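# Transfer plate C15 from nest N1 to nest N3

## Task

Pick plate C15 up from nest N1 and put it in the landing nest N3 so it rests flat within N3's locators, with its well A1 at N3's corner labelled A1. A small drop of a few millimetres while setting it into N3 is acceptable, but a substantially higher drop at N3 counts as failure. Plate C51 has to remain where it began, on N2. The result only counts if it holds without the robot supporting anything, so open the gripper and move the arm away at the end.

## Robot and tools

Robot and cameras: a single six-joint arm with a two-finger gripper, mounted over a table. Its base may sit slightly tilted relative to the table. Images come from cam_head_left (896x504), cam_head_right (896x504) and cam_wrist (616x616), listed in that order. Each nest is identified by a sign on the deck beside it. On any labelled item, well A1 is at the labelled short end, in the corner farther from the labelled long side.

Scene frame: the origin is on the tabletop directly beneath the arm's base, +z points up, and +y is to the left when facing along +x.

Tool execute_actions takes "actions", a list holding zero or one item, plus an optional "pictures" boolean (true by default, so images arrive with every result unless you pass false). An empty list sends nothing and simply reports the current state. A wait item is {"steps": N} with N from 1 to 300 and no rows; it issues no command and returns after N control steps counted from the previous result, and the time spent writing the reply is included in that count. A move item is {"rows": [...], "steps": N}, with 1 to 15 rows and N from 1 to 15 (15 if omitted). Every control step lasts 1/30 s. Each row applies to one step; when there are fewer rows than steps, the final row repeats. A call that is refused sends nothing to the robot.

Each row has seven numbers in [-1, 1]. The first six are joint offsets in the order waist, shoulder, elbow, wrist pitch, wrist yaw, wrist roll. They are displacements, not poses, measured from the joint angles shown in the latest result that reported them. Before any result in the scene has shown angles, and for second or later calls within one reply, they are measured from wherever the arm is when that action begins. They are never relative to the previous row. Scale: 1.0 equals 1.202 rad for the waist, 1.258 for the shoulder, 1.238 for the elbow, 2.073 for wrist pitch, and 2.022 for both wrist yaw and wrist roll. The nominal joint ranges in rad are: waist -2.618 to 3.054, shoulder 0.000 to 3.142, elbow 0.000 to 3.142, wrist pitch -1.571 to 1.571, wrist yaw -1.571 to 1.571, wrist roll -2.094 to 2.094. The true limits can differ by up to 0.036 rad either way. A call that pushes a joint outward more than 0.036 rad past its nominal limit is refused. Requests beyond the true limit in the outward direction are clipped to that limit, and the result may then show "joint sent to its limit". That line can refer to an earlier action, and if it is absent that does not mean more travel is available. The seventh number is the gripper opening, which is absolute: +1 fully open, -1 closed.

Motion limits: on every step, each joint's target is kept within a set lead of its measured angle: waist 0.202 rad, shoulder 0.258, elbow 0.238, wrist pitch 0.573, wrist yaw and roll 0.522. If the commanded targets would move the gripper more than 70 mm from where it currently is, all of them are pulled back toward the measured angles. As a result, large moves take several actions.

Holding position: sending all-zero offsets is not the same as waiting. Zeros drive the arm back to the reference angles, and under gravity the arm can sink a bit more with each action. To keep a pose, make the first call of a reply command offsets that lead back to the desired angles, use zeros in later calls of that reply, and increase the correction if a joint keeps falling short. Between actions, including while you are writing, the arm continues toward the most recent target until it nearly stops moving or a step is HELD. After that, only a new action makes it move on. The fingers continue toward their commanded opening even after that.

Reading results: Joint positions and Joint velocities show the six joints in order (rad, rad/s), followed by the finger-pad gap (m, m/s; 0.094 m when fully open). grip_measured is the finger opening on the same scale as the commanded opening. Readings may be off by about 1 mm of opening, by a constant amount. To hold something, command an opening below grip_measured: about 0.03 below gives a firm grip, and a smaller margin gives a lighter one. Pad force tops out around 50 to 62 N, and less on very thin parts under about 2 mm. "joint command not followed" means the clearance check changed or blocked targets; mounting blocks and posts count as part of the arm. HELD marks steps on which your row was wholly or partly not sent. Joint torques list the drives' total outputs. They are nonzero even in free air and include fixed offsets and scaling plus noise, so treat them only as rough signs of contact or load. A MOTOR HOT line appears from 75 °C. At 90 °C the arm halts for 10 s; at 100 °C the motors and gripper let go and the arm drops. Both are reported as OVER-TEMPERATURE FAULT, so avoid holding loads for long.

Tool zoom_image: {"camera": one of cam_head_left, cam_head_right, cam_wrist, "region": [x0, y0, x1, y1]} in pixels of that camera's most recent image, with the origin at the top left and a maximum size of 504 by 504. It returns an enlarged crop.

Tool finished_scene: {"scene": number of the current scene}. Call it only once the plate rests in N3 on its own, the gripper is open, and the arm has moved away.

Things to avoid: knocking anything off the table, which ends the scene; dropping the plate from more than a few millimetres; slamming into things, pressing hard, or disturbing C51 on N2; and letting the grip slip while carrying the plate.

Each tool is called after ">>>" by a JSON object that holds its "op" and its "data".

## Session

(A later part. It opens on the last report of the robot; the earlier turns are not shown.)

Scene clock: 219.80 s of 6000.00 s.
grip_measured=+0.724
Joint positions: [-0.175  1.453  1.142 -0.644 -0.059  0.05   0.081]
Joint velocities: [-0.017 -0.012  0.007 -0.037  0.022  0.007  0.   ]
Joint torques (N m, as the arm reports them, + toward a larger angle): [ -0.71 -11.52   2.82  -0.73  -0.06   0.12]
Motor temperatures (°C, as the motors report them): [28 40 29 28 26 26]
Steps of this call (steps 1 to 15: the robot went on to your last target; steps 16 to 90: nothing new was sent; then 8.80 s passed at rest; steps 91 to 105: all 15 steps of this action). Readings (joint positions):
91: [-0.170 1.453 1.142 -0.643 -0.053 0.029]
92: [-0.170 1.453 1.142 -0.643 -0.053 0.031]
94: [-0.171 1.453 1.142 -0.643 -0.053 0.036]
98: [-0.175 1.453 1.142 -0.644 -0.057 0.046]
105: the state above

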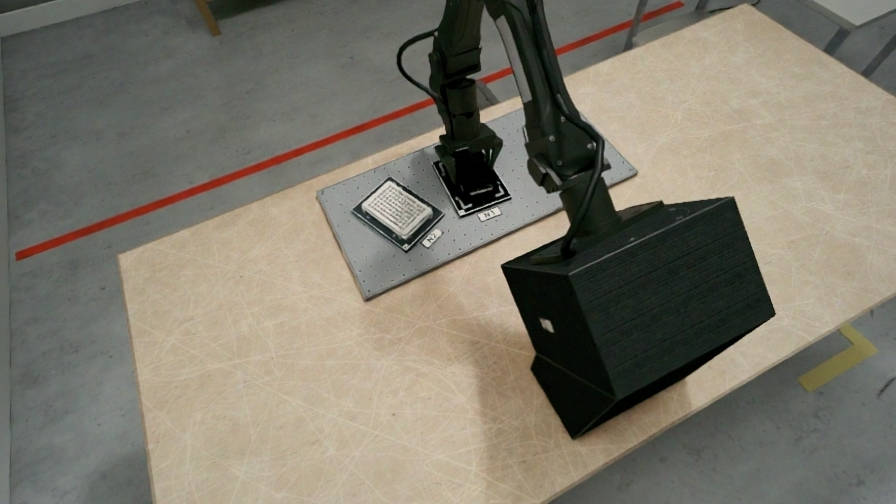

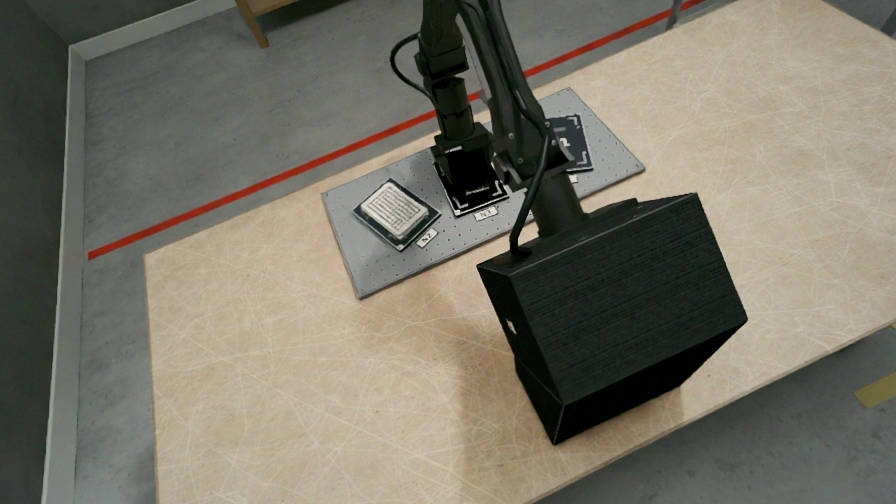

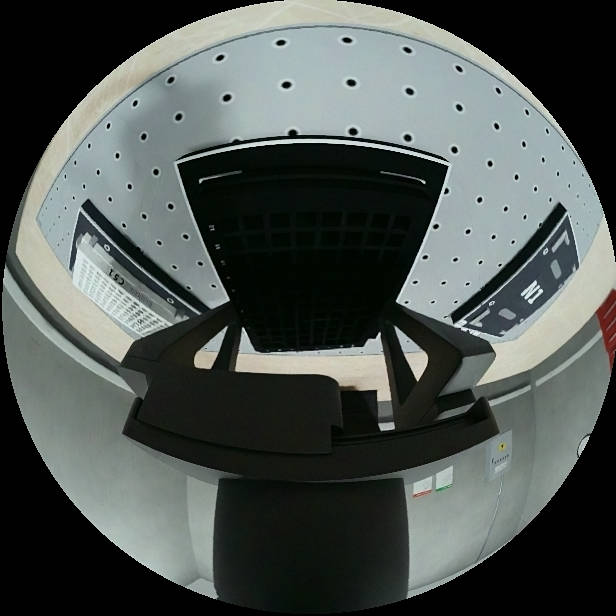

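>>> {"op": "execute_actions", "data": {"actions": [{"rows":[[0,-0.03,0,0,0.003,0,0.69],[0,-0.03,0,0,0.003,0,0.69],[0,-0.03,0,0,0.003,0,0.69],[0,-0.03,0,0,0.003,0,0.69],[0,-0.03,0,0,0.003,0,0.69],[0,-0.03,0,-0.014,0.003,0,0.69]]}]}}

>>> {"op": "zoom_image", "data": {"camera": "cam_wrist", "region": [150, 80, 470, 380]}}

Scene clock: 229.00 s of 6000.00 s.
grip_measured=+0.724
Joint positions: [-0.175  1.438  1.142 -0.659 -0.059  0.05   0.081]
Joint velocities: [ 0.002 -0.002  0.012 -0.007  0.066  0.022 -0.001]
Joint torques (N m, as the arm reports them, + toward a larger angle): [  0.18 -12.57   2.83  -0.67  -0.03  -0.01]
Motor temperatures (°C, as the motors report them): [28 40 29 28 26 26]
Steps of this call (steps 1 to 15: the robot went on to your last target; steps 16 to 90: nothing new was sent; then 5.70 s passed at rest; steps 91 to 105: all 15 steps of this action). Readings (joint positions):
91: [-0.175 1.451 1.142 -0.644 -0.059 0.051]
92: [-0.175 1.449 1.142 -0.644 -0.059 0.050]
94: [-0.175 1.442 1.142 -0.644 -0.059 0.050]
98: [-0.175 1.438 1.142 -0.649 -0.059 0.050]
105: the state above

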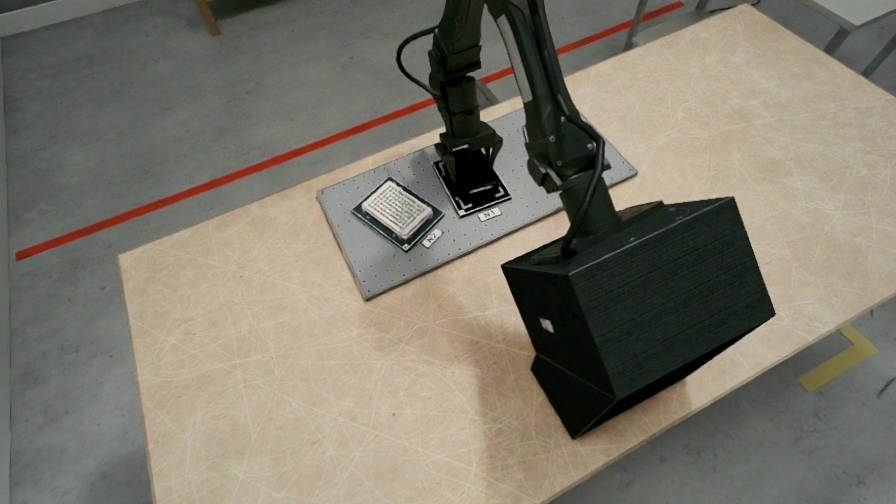

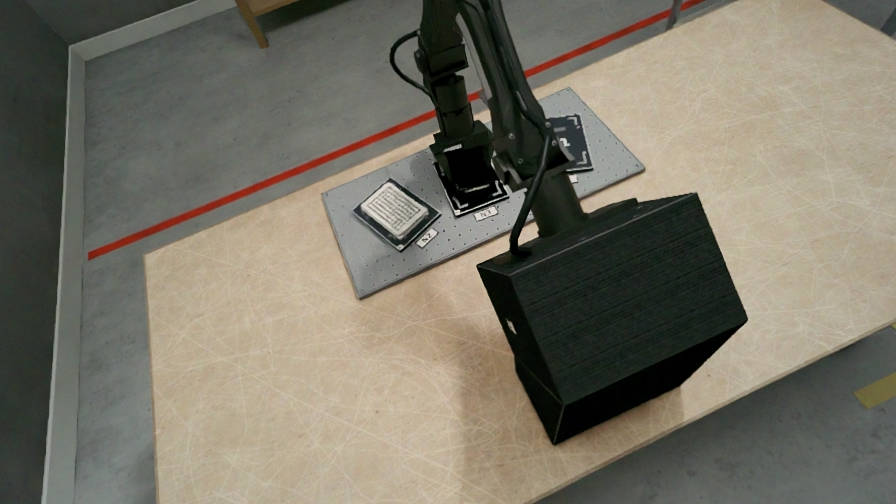

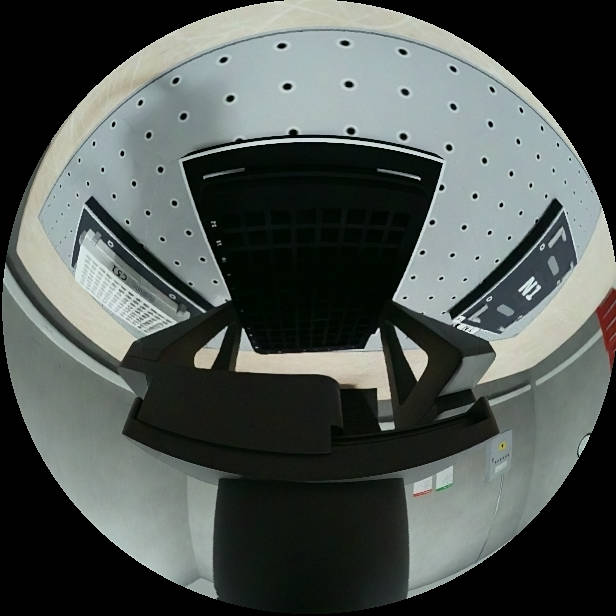

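Region (150, 80, 470, 380) of cam_wrist's 616x616 image, scaled by 1.575, with more detail than that image has; it fills the top 472 rows of this view, and the rest is white.

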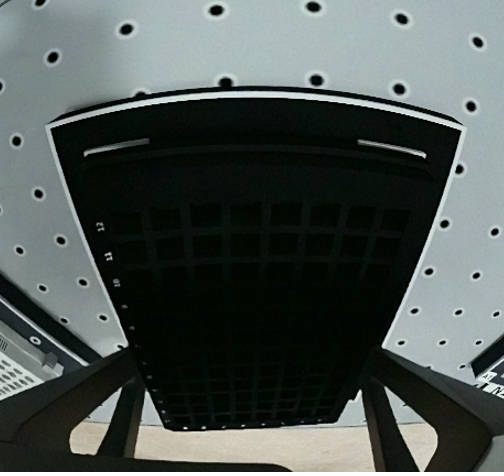

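>>> {"op": "execute_actions", "data": {"actions": [{"rows":[[0,0.008,0,0,0,0,0.69],[0,0.008,0,0,0,0,0.69],[0,0.014,0,0.002,0,0,0.69],[0,0.014,0,0.002,0,0,0.69],[0,0.02,0,0.004,0,0,0.69],[0,0.02,0,0.004,0,0,0.69],[0,0.027,0,0.006,0,0,0.69],[0,0.027,0,0.006,0,0,0.69],[0,0.034,0,0.008,0,0,0.69]]}]}}

>>> {"op": "zoom_image", "data": {"camera": "cam_wrist", "region": [150, 80, 470, 380]}}

>>> {"op": "zoom_image", "data": {"camera": "cam_head_left", "region": [410, 120, 540, 230]}}

Scene clock: 239.67 s of 6000.00 s.
grip_measured=+0.724
Joint positions: [-0.175  1.467  1.142 -0.654 -0.061  0.049  0.081]
Joint velocities: [-0.017 -0.017  0.002 -0.007 -0.007  0.022 -0.001]
Joint torques (N m, as the arm reports them, + toward a larger angle): [ 0.09 -9.42  2.74 -0.39 -0.03  0.  ]
Motor temperatures (°C, as the motors report them): [28 41 29 28 26 26]
Steps of this call (steps 1 to 15: the robot went on to your last target; steps 16 to 90: nothing new was sent; then 7.17 s passed at rest; steps 91 to 105: all 15 steps of this action). Readings (joint positions):
91: [-0.175 1.438 1.142 -0.660 -0.059 0.050]
92: [-0.175 1.438 1.142 -0.660 -0.059 0.050]
94: [-0.175 1.441 1.142 -0.659 -0.059 0.050]
98: [-0.175 1.458 1.142 -0.658 -0.059 0.050]
105: the state above

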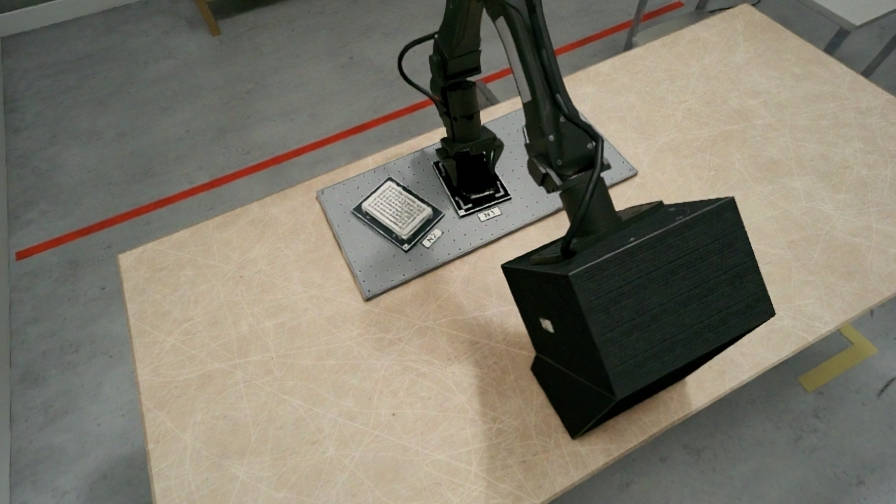

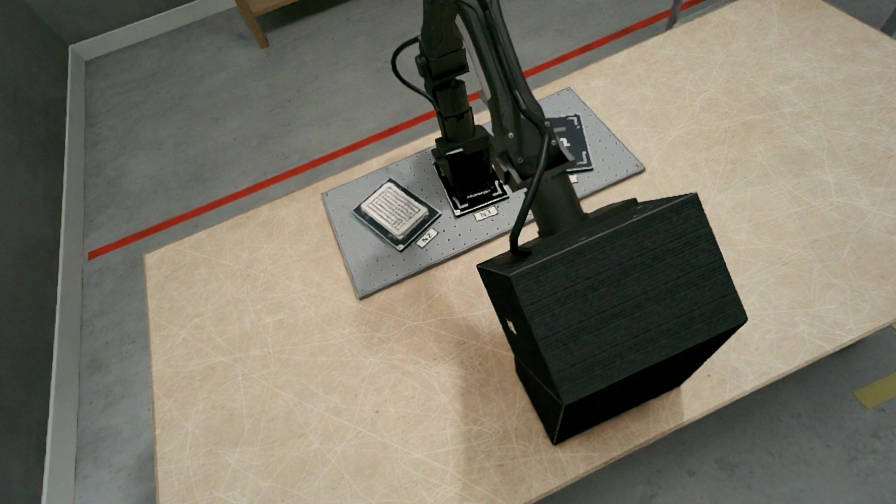

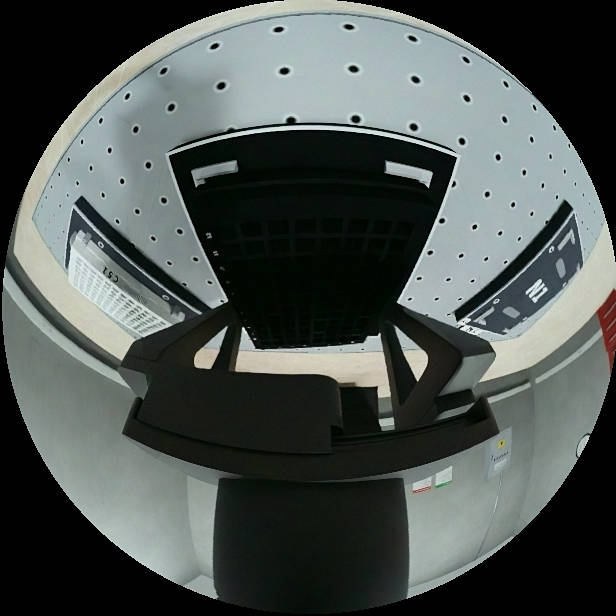

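Region (150, 80, 470, 380) of cam_wrist's 616x616 image, scaled by 1.575, with more detail than that image has; it fills the top 472 rows of this view, and the rest is white.

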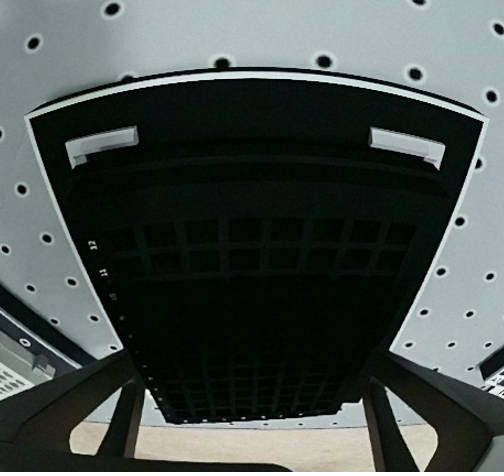

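Region (410, 120, 540, 230) of cam_head_left's 896x504 image, scaled by 3.877, with more detail than that image has; it fills the top 426 rows of this view, and the rest is white.

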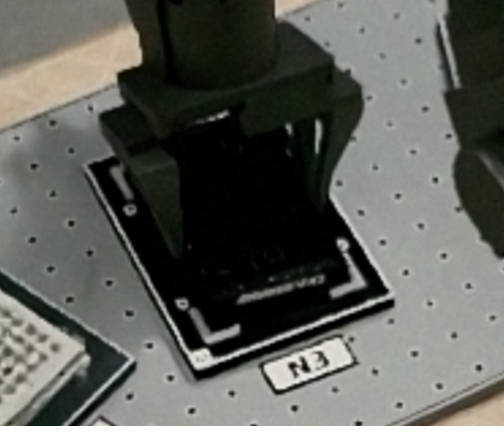

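>>> {"op": "execute_actions", "data": {"actions": [{"rows":[[0,-0.008,0,0,0,0,0.74],[0,-0.008,0,0,0,0,0.78],[0,-0.008,0,0,0,0,0.83],[0,-0.008,0,0,0,0,0.9],[0,-0.008,0,0,0,0,1]],"steps":12}]}}

>>> {"op": "execute_actions", "data": {"actions": [{"rows":[[0,-0.03,0.005,-0.015,0,0,1],[0,-0.03,0.005,-0.015,0,0,1],[0,-0.06,0.015,-0.035,0,0,1],[0,-0.06,0.015,-0.035,0,0,1],[0,-0.12,0.04,-0.075,0,0,1]]}]}}

>>> {"op": "zoom_image", "data": {"camera": "cam_wrist", "region": [150, 80, 470, 380]}}

>>> {"op": "zoom_image", "data": {"camera": "cam_head_left", "region": [410, 120, 540, 230]}}

Scene clock: 257.90 s of 6000.00 s.
grip_measured=+0.999
Joint positions: [-0.175  1.467  1.142 -0.655 -0.061  0.049  0.094]
Joint velocities: [ 0.002 -0.002  0.002 -0.022 -0.007 -0.037  0.   ]
Joint torques (N m, as the arm reports them, + toward a larger angle): [  0.27 -11.59   2.85  -0.59  -0.08   0.03]
Motor temperatures (°C, as the motors report them): [28 39 29 28 26 26]
Steps of this call (steps 1 to 15: the robot went on to your last target; steps 16 to 90: nothing new was sent; then 14.83 s passed at rest; steps 91 to 102: all 12 steps of this action). Readings (joint positions):
91: [-0.175 1.467 1.142 -0.654 -0.061 0.049]
92: [-0.175 1.467 1.142 -0.654 -0.061 0.049]
94: [-0.175 1.467 1.142 -0.654 -0.061 0.049]
98: [-0.175 1.467 1.142 -0.655 -0.061 0.049]
102: the state above

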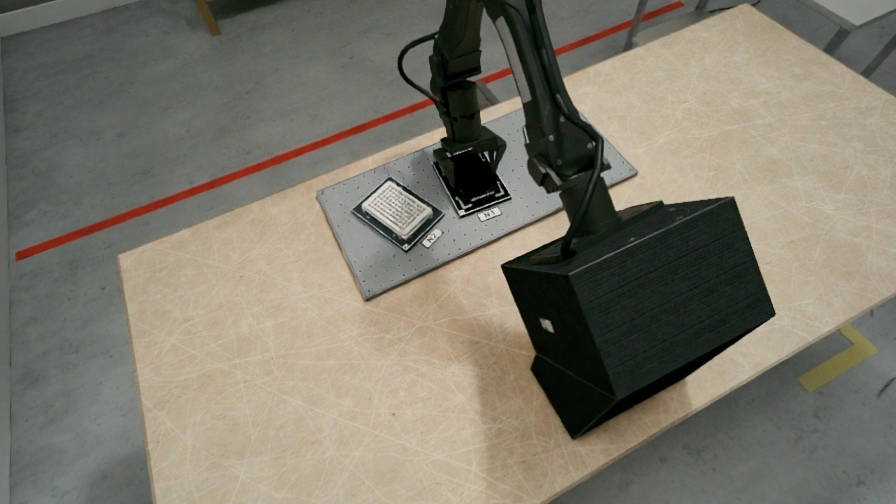

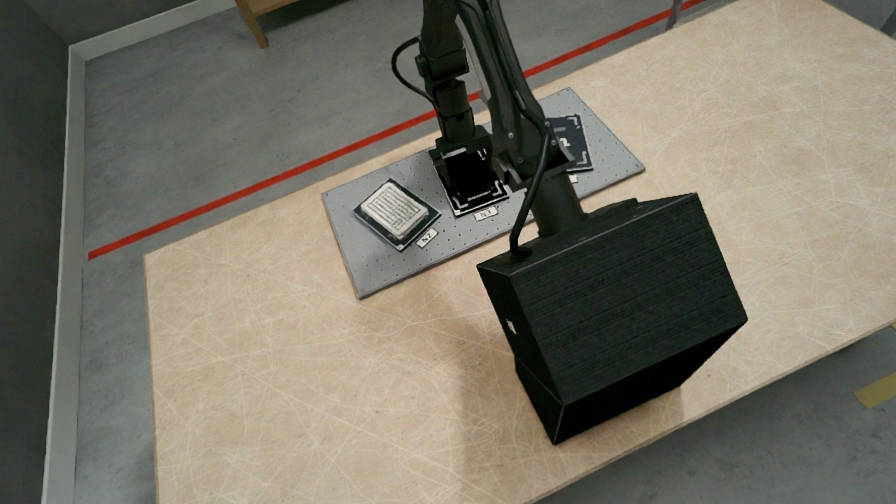

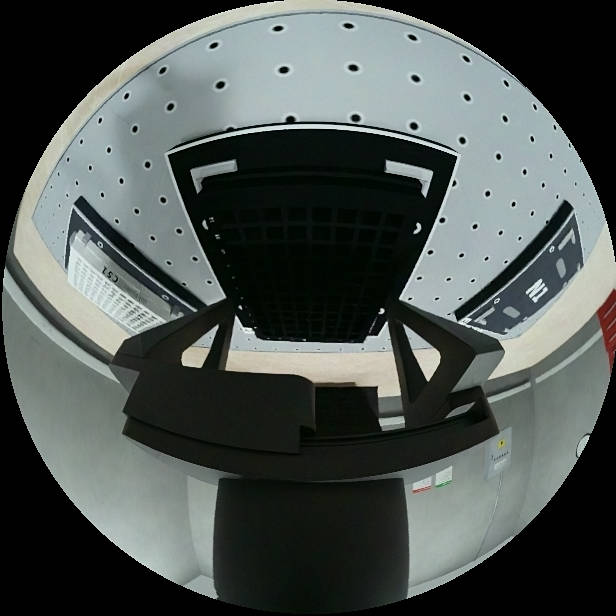

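Scene clock: 258.40 s of 6000.00 s.
grip_measured=+0.999
Joint positions: [-0.175  1.319  1.182 -0.785 -0.061  0.049  0.094]
Joint velocities: [-0.002 -0.012 -0.002 -0.168  0.022 -0.022  0.001]
Joint torques (N m, as the arm reports them, + toward a larger angle): [  0.28 -10.8    4.19  -0.54  -0.05  -0.03]
Motor temperatures (°C, as the motors report them): [28 40 29 28 26 26]
Steps of this call (steps 1 to 15: all 15 steps of this action). Readings (joint positions):
1: [-0.175 1.466 1.142 -0.656 -0.061 0.049]
2: [-0.175 1.463 1.142 -0.660 -0.061 0.049]
4: [-0.175 1.447 1.142 -0.679 -0.061 0.049]
8: [-0.175 1.355 1.158 -0.757 -0.061 0.049]
15: the state above

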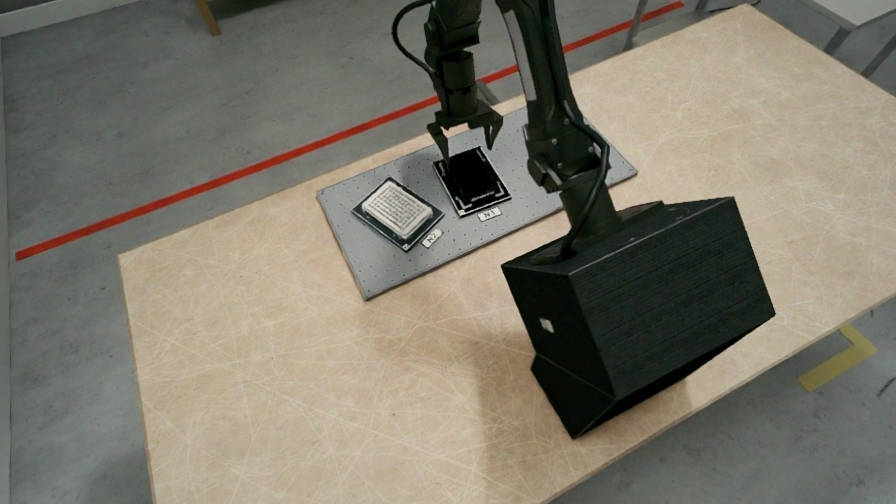

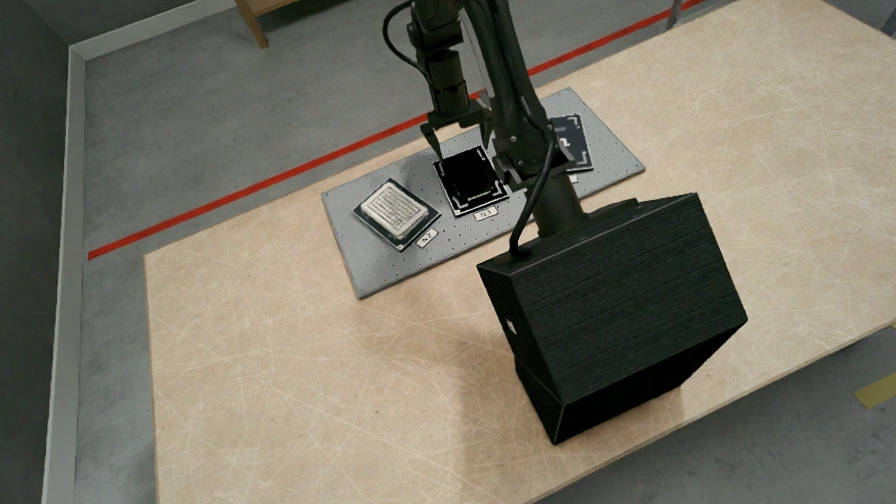

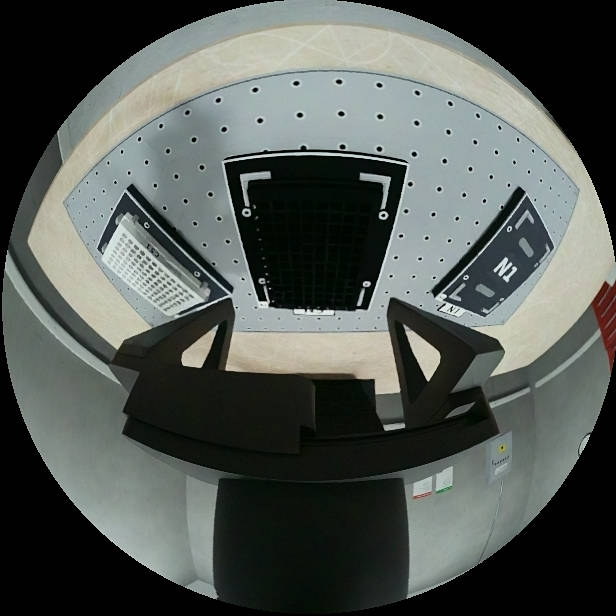

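Region (150, 80, 470, 380) of cam_wrist's 616x616 image, scaled by 1.575, with more detail than that image has; it fills the top 472 rows of this view, and the rest is white.

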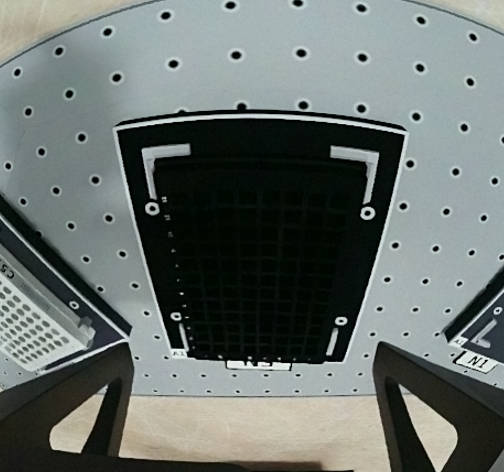

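Region (410, 120, 540, 230) of cam_head_left's 896x504 image, scaled by 3.877, with more detail than that image has; it fills the top 426 rows of this view, and the rest is white.

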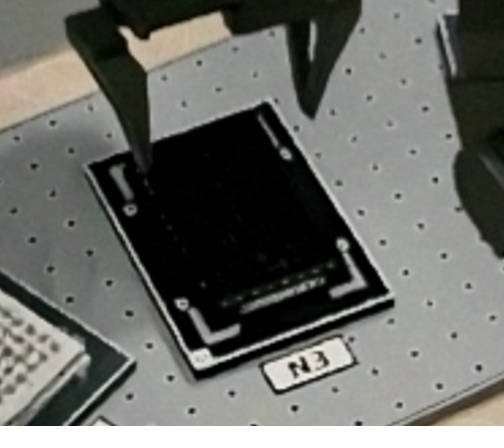

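>>> {"op": "execute_actions", "data": {"actions": []}}

Scene clock: 266.07 s of 6000.00 s.
grip_measured=+0.999
Joint positions: [-0.175  1.319  1.182 -0.8   -0.061  0.049  0.094]
Joint velocities: [ 0.002 -0.007 -0.022  0.007  0.051  0.095 -0.001]
Joint torques (N m, as the arm reports them, + toward a larger angle): [  0.08 -10.75   4.32  -0.65   0.04  -0.01]
Motor temperatures (°C, as the motors report them): [28 40 29 28 26 26]
Steps of this call (steps 1 to 30: the robot went on to your last target; steps 31 to 90: nothing new was sent; then 4.67 s passed at rest). Readings (joint positions):
1: [-0.175 1.319 1.182 -0.788 -0.061 0.049]
2: [-0.175 1.319 1.182 -0.791 -0.061 0.049]
4: [-0.175 1.319 1.182 -0.795 -0.061 0.049]
8: [-0.175 1.319 1.182 -0.798 -0.061 0.049]
90: the state above
The arm was judged still, so your last target was given up. Only a new action makes it travel on or press farther. Fingers that are still opening or closing keep moving.

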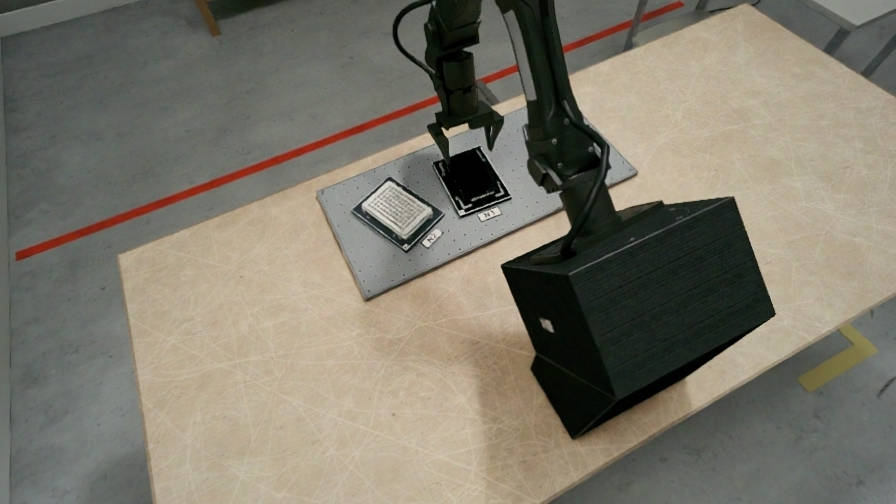

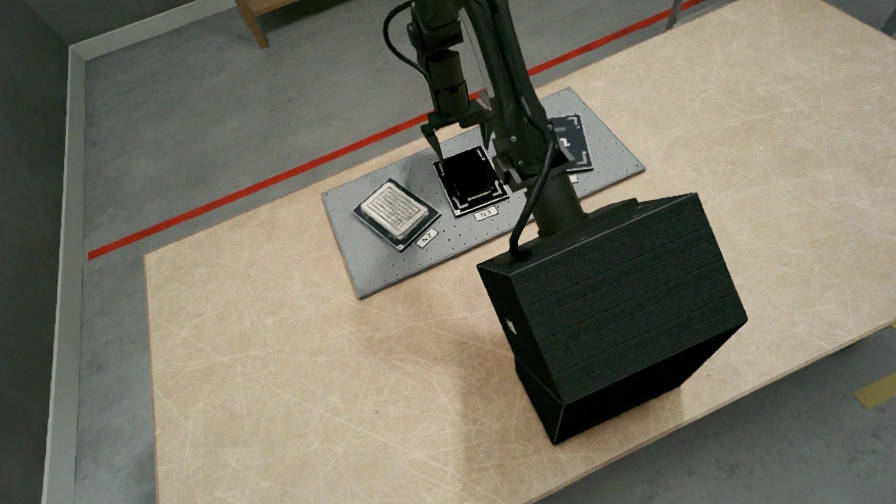

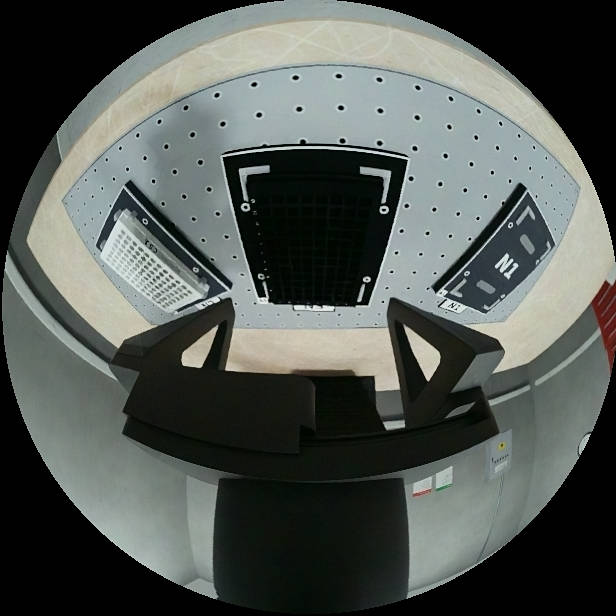

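>>> {"op": "finished_scene", "data": {"scene": 2}}

The scene is finished: the task was done.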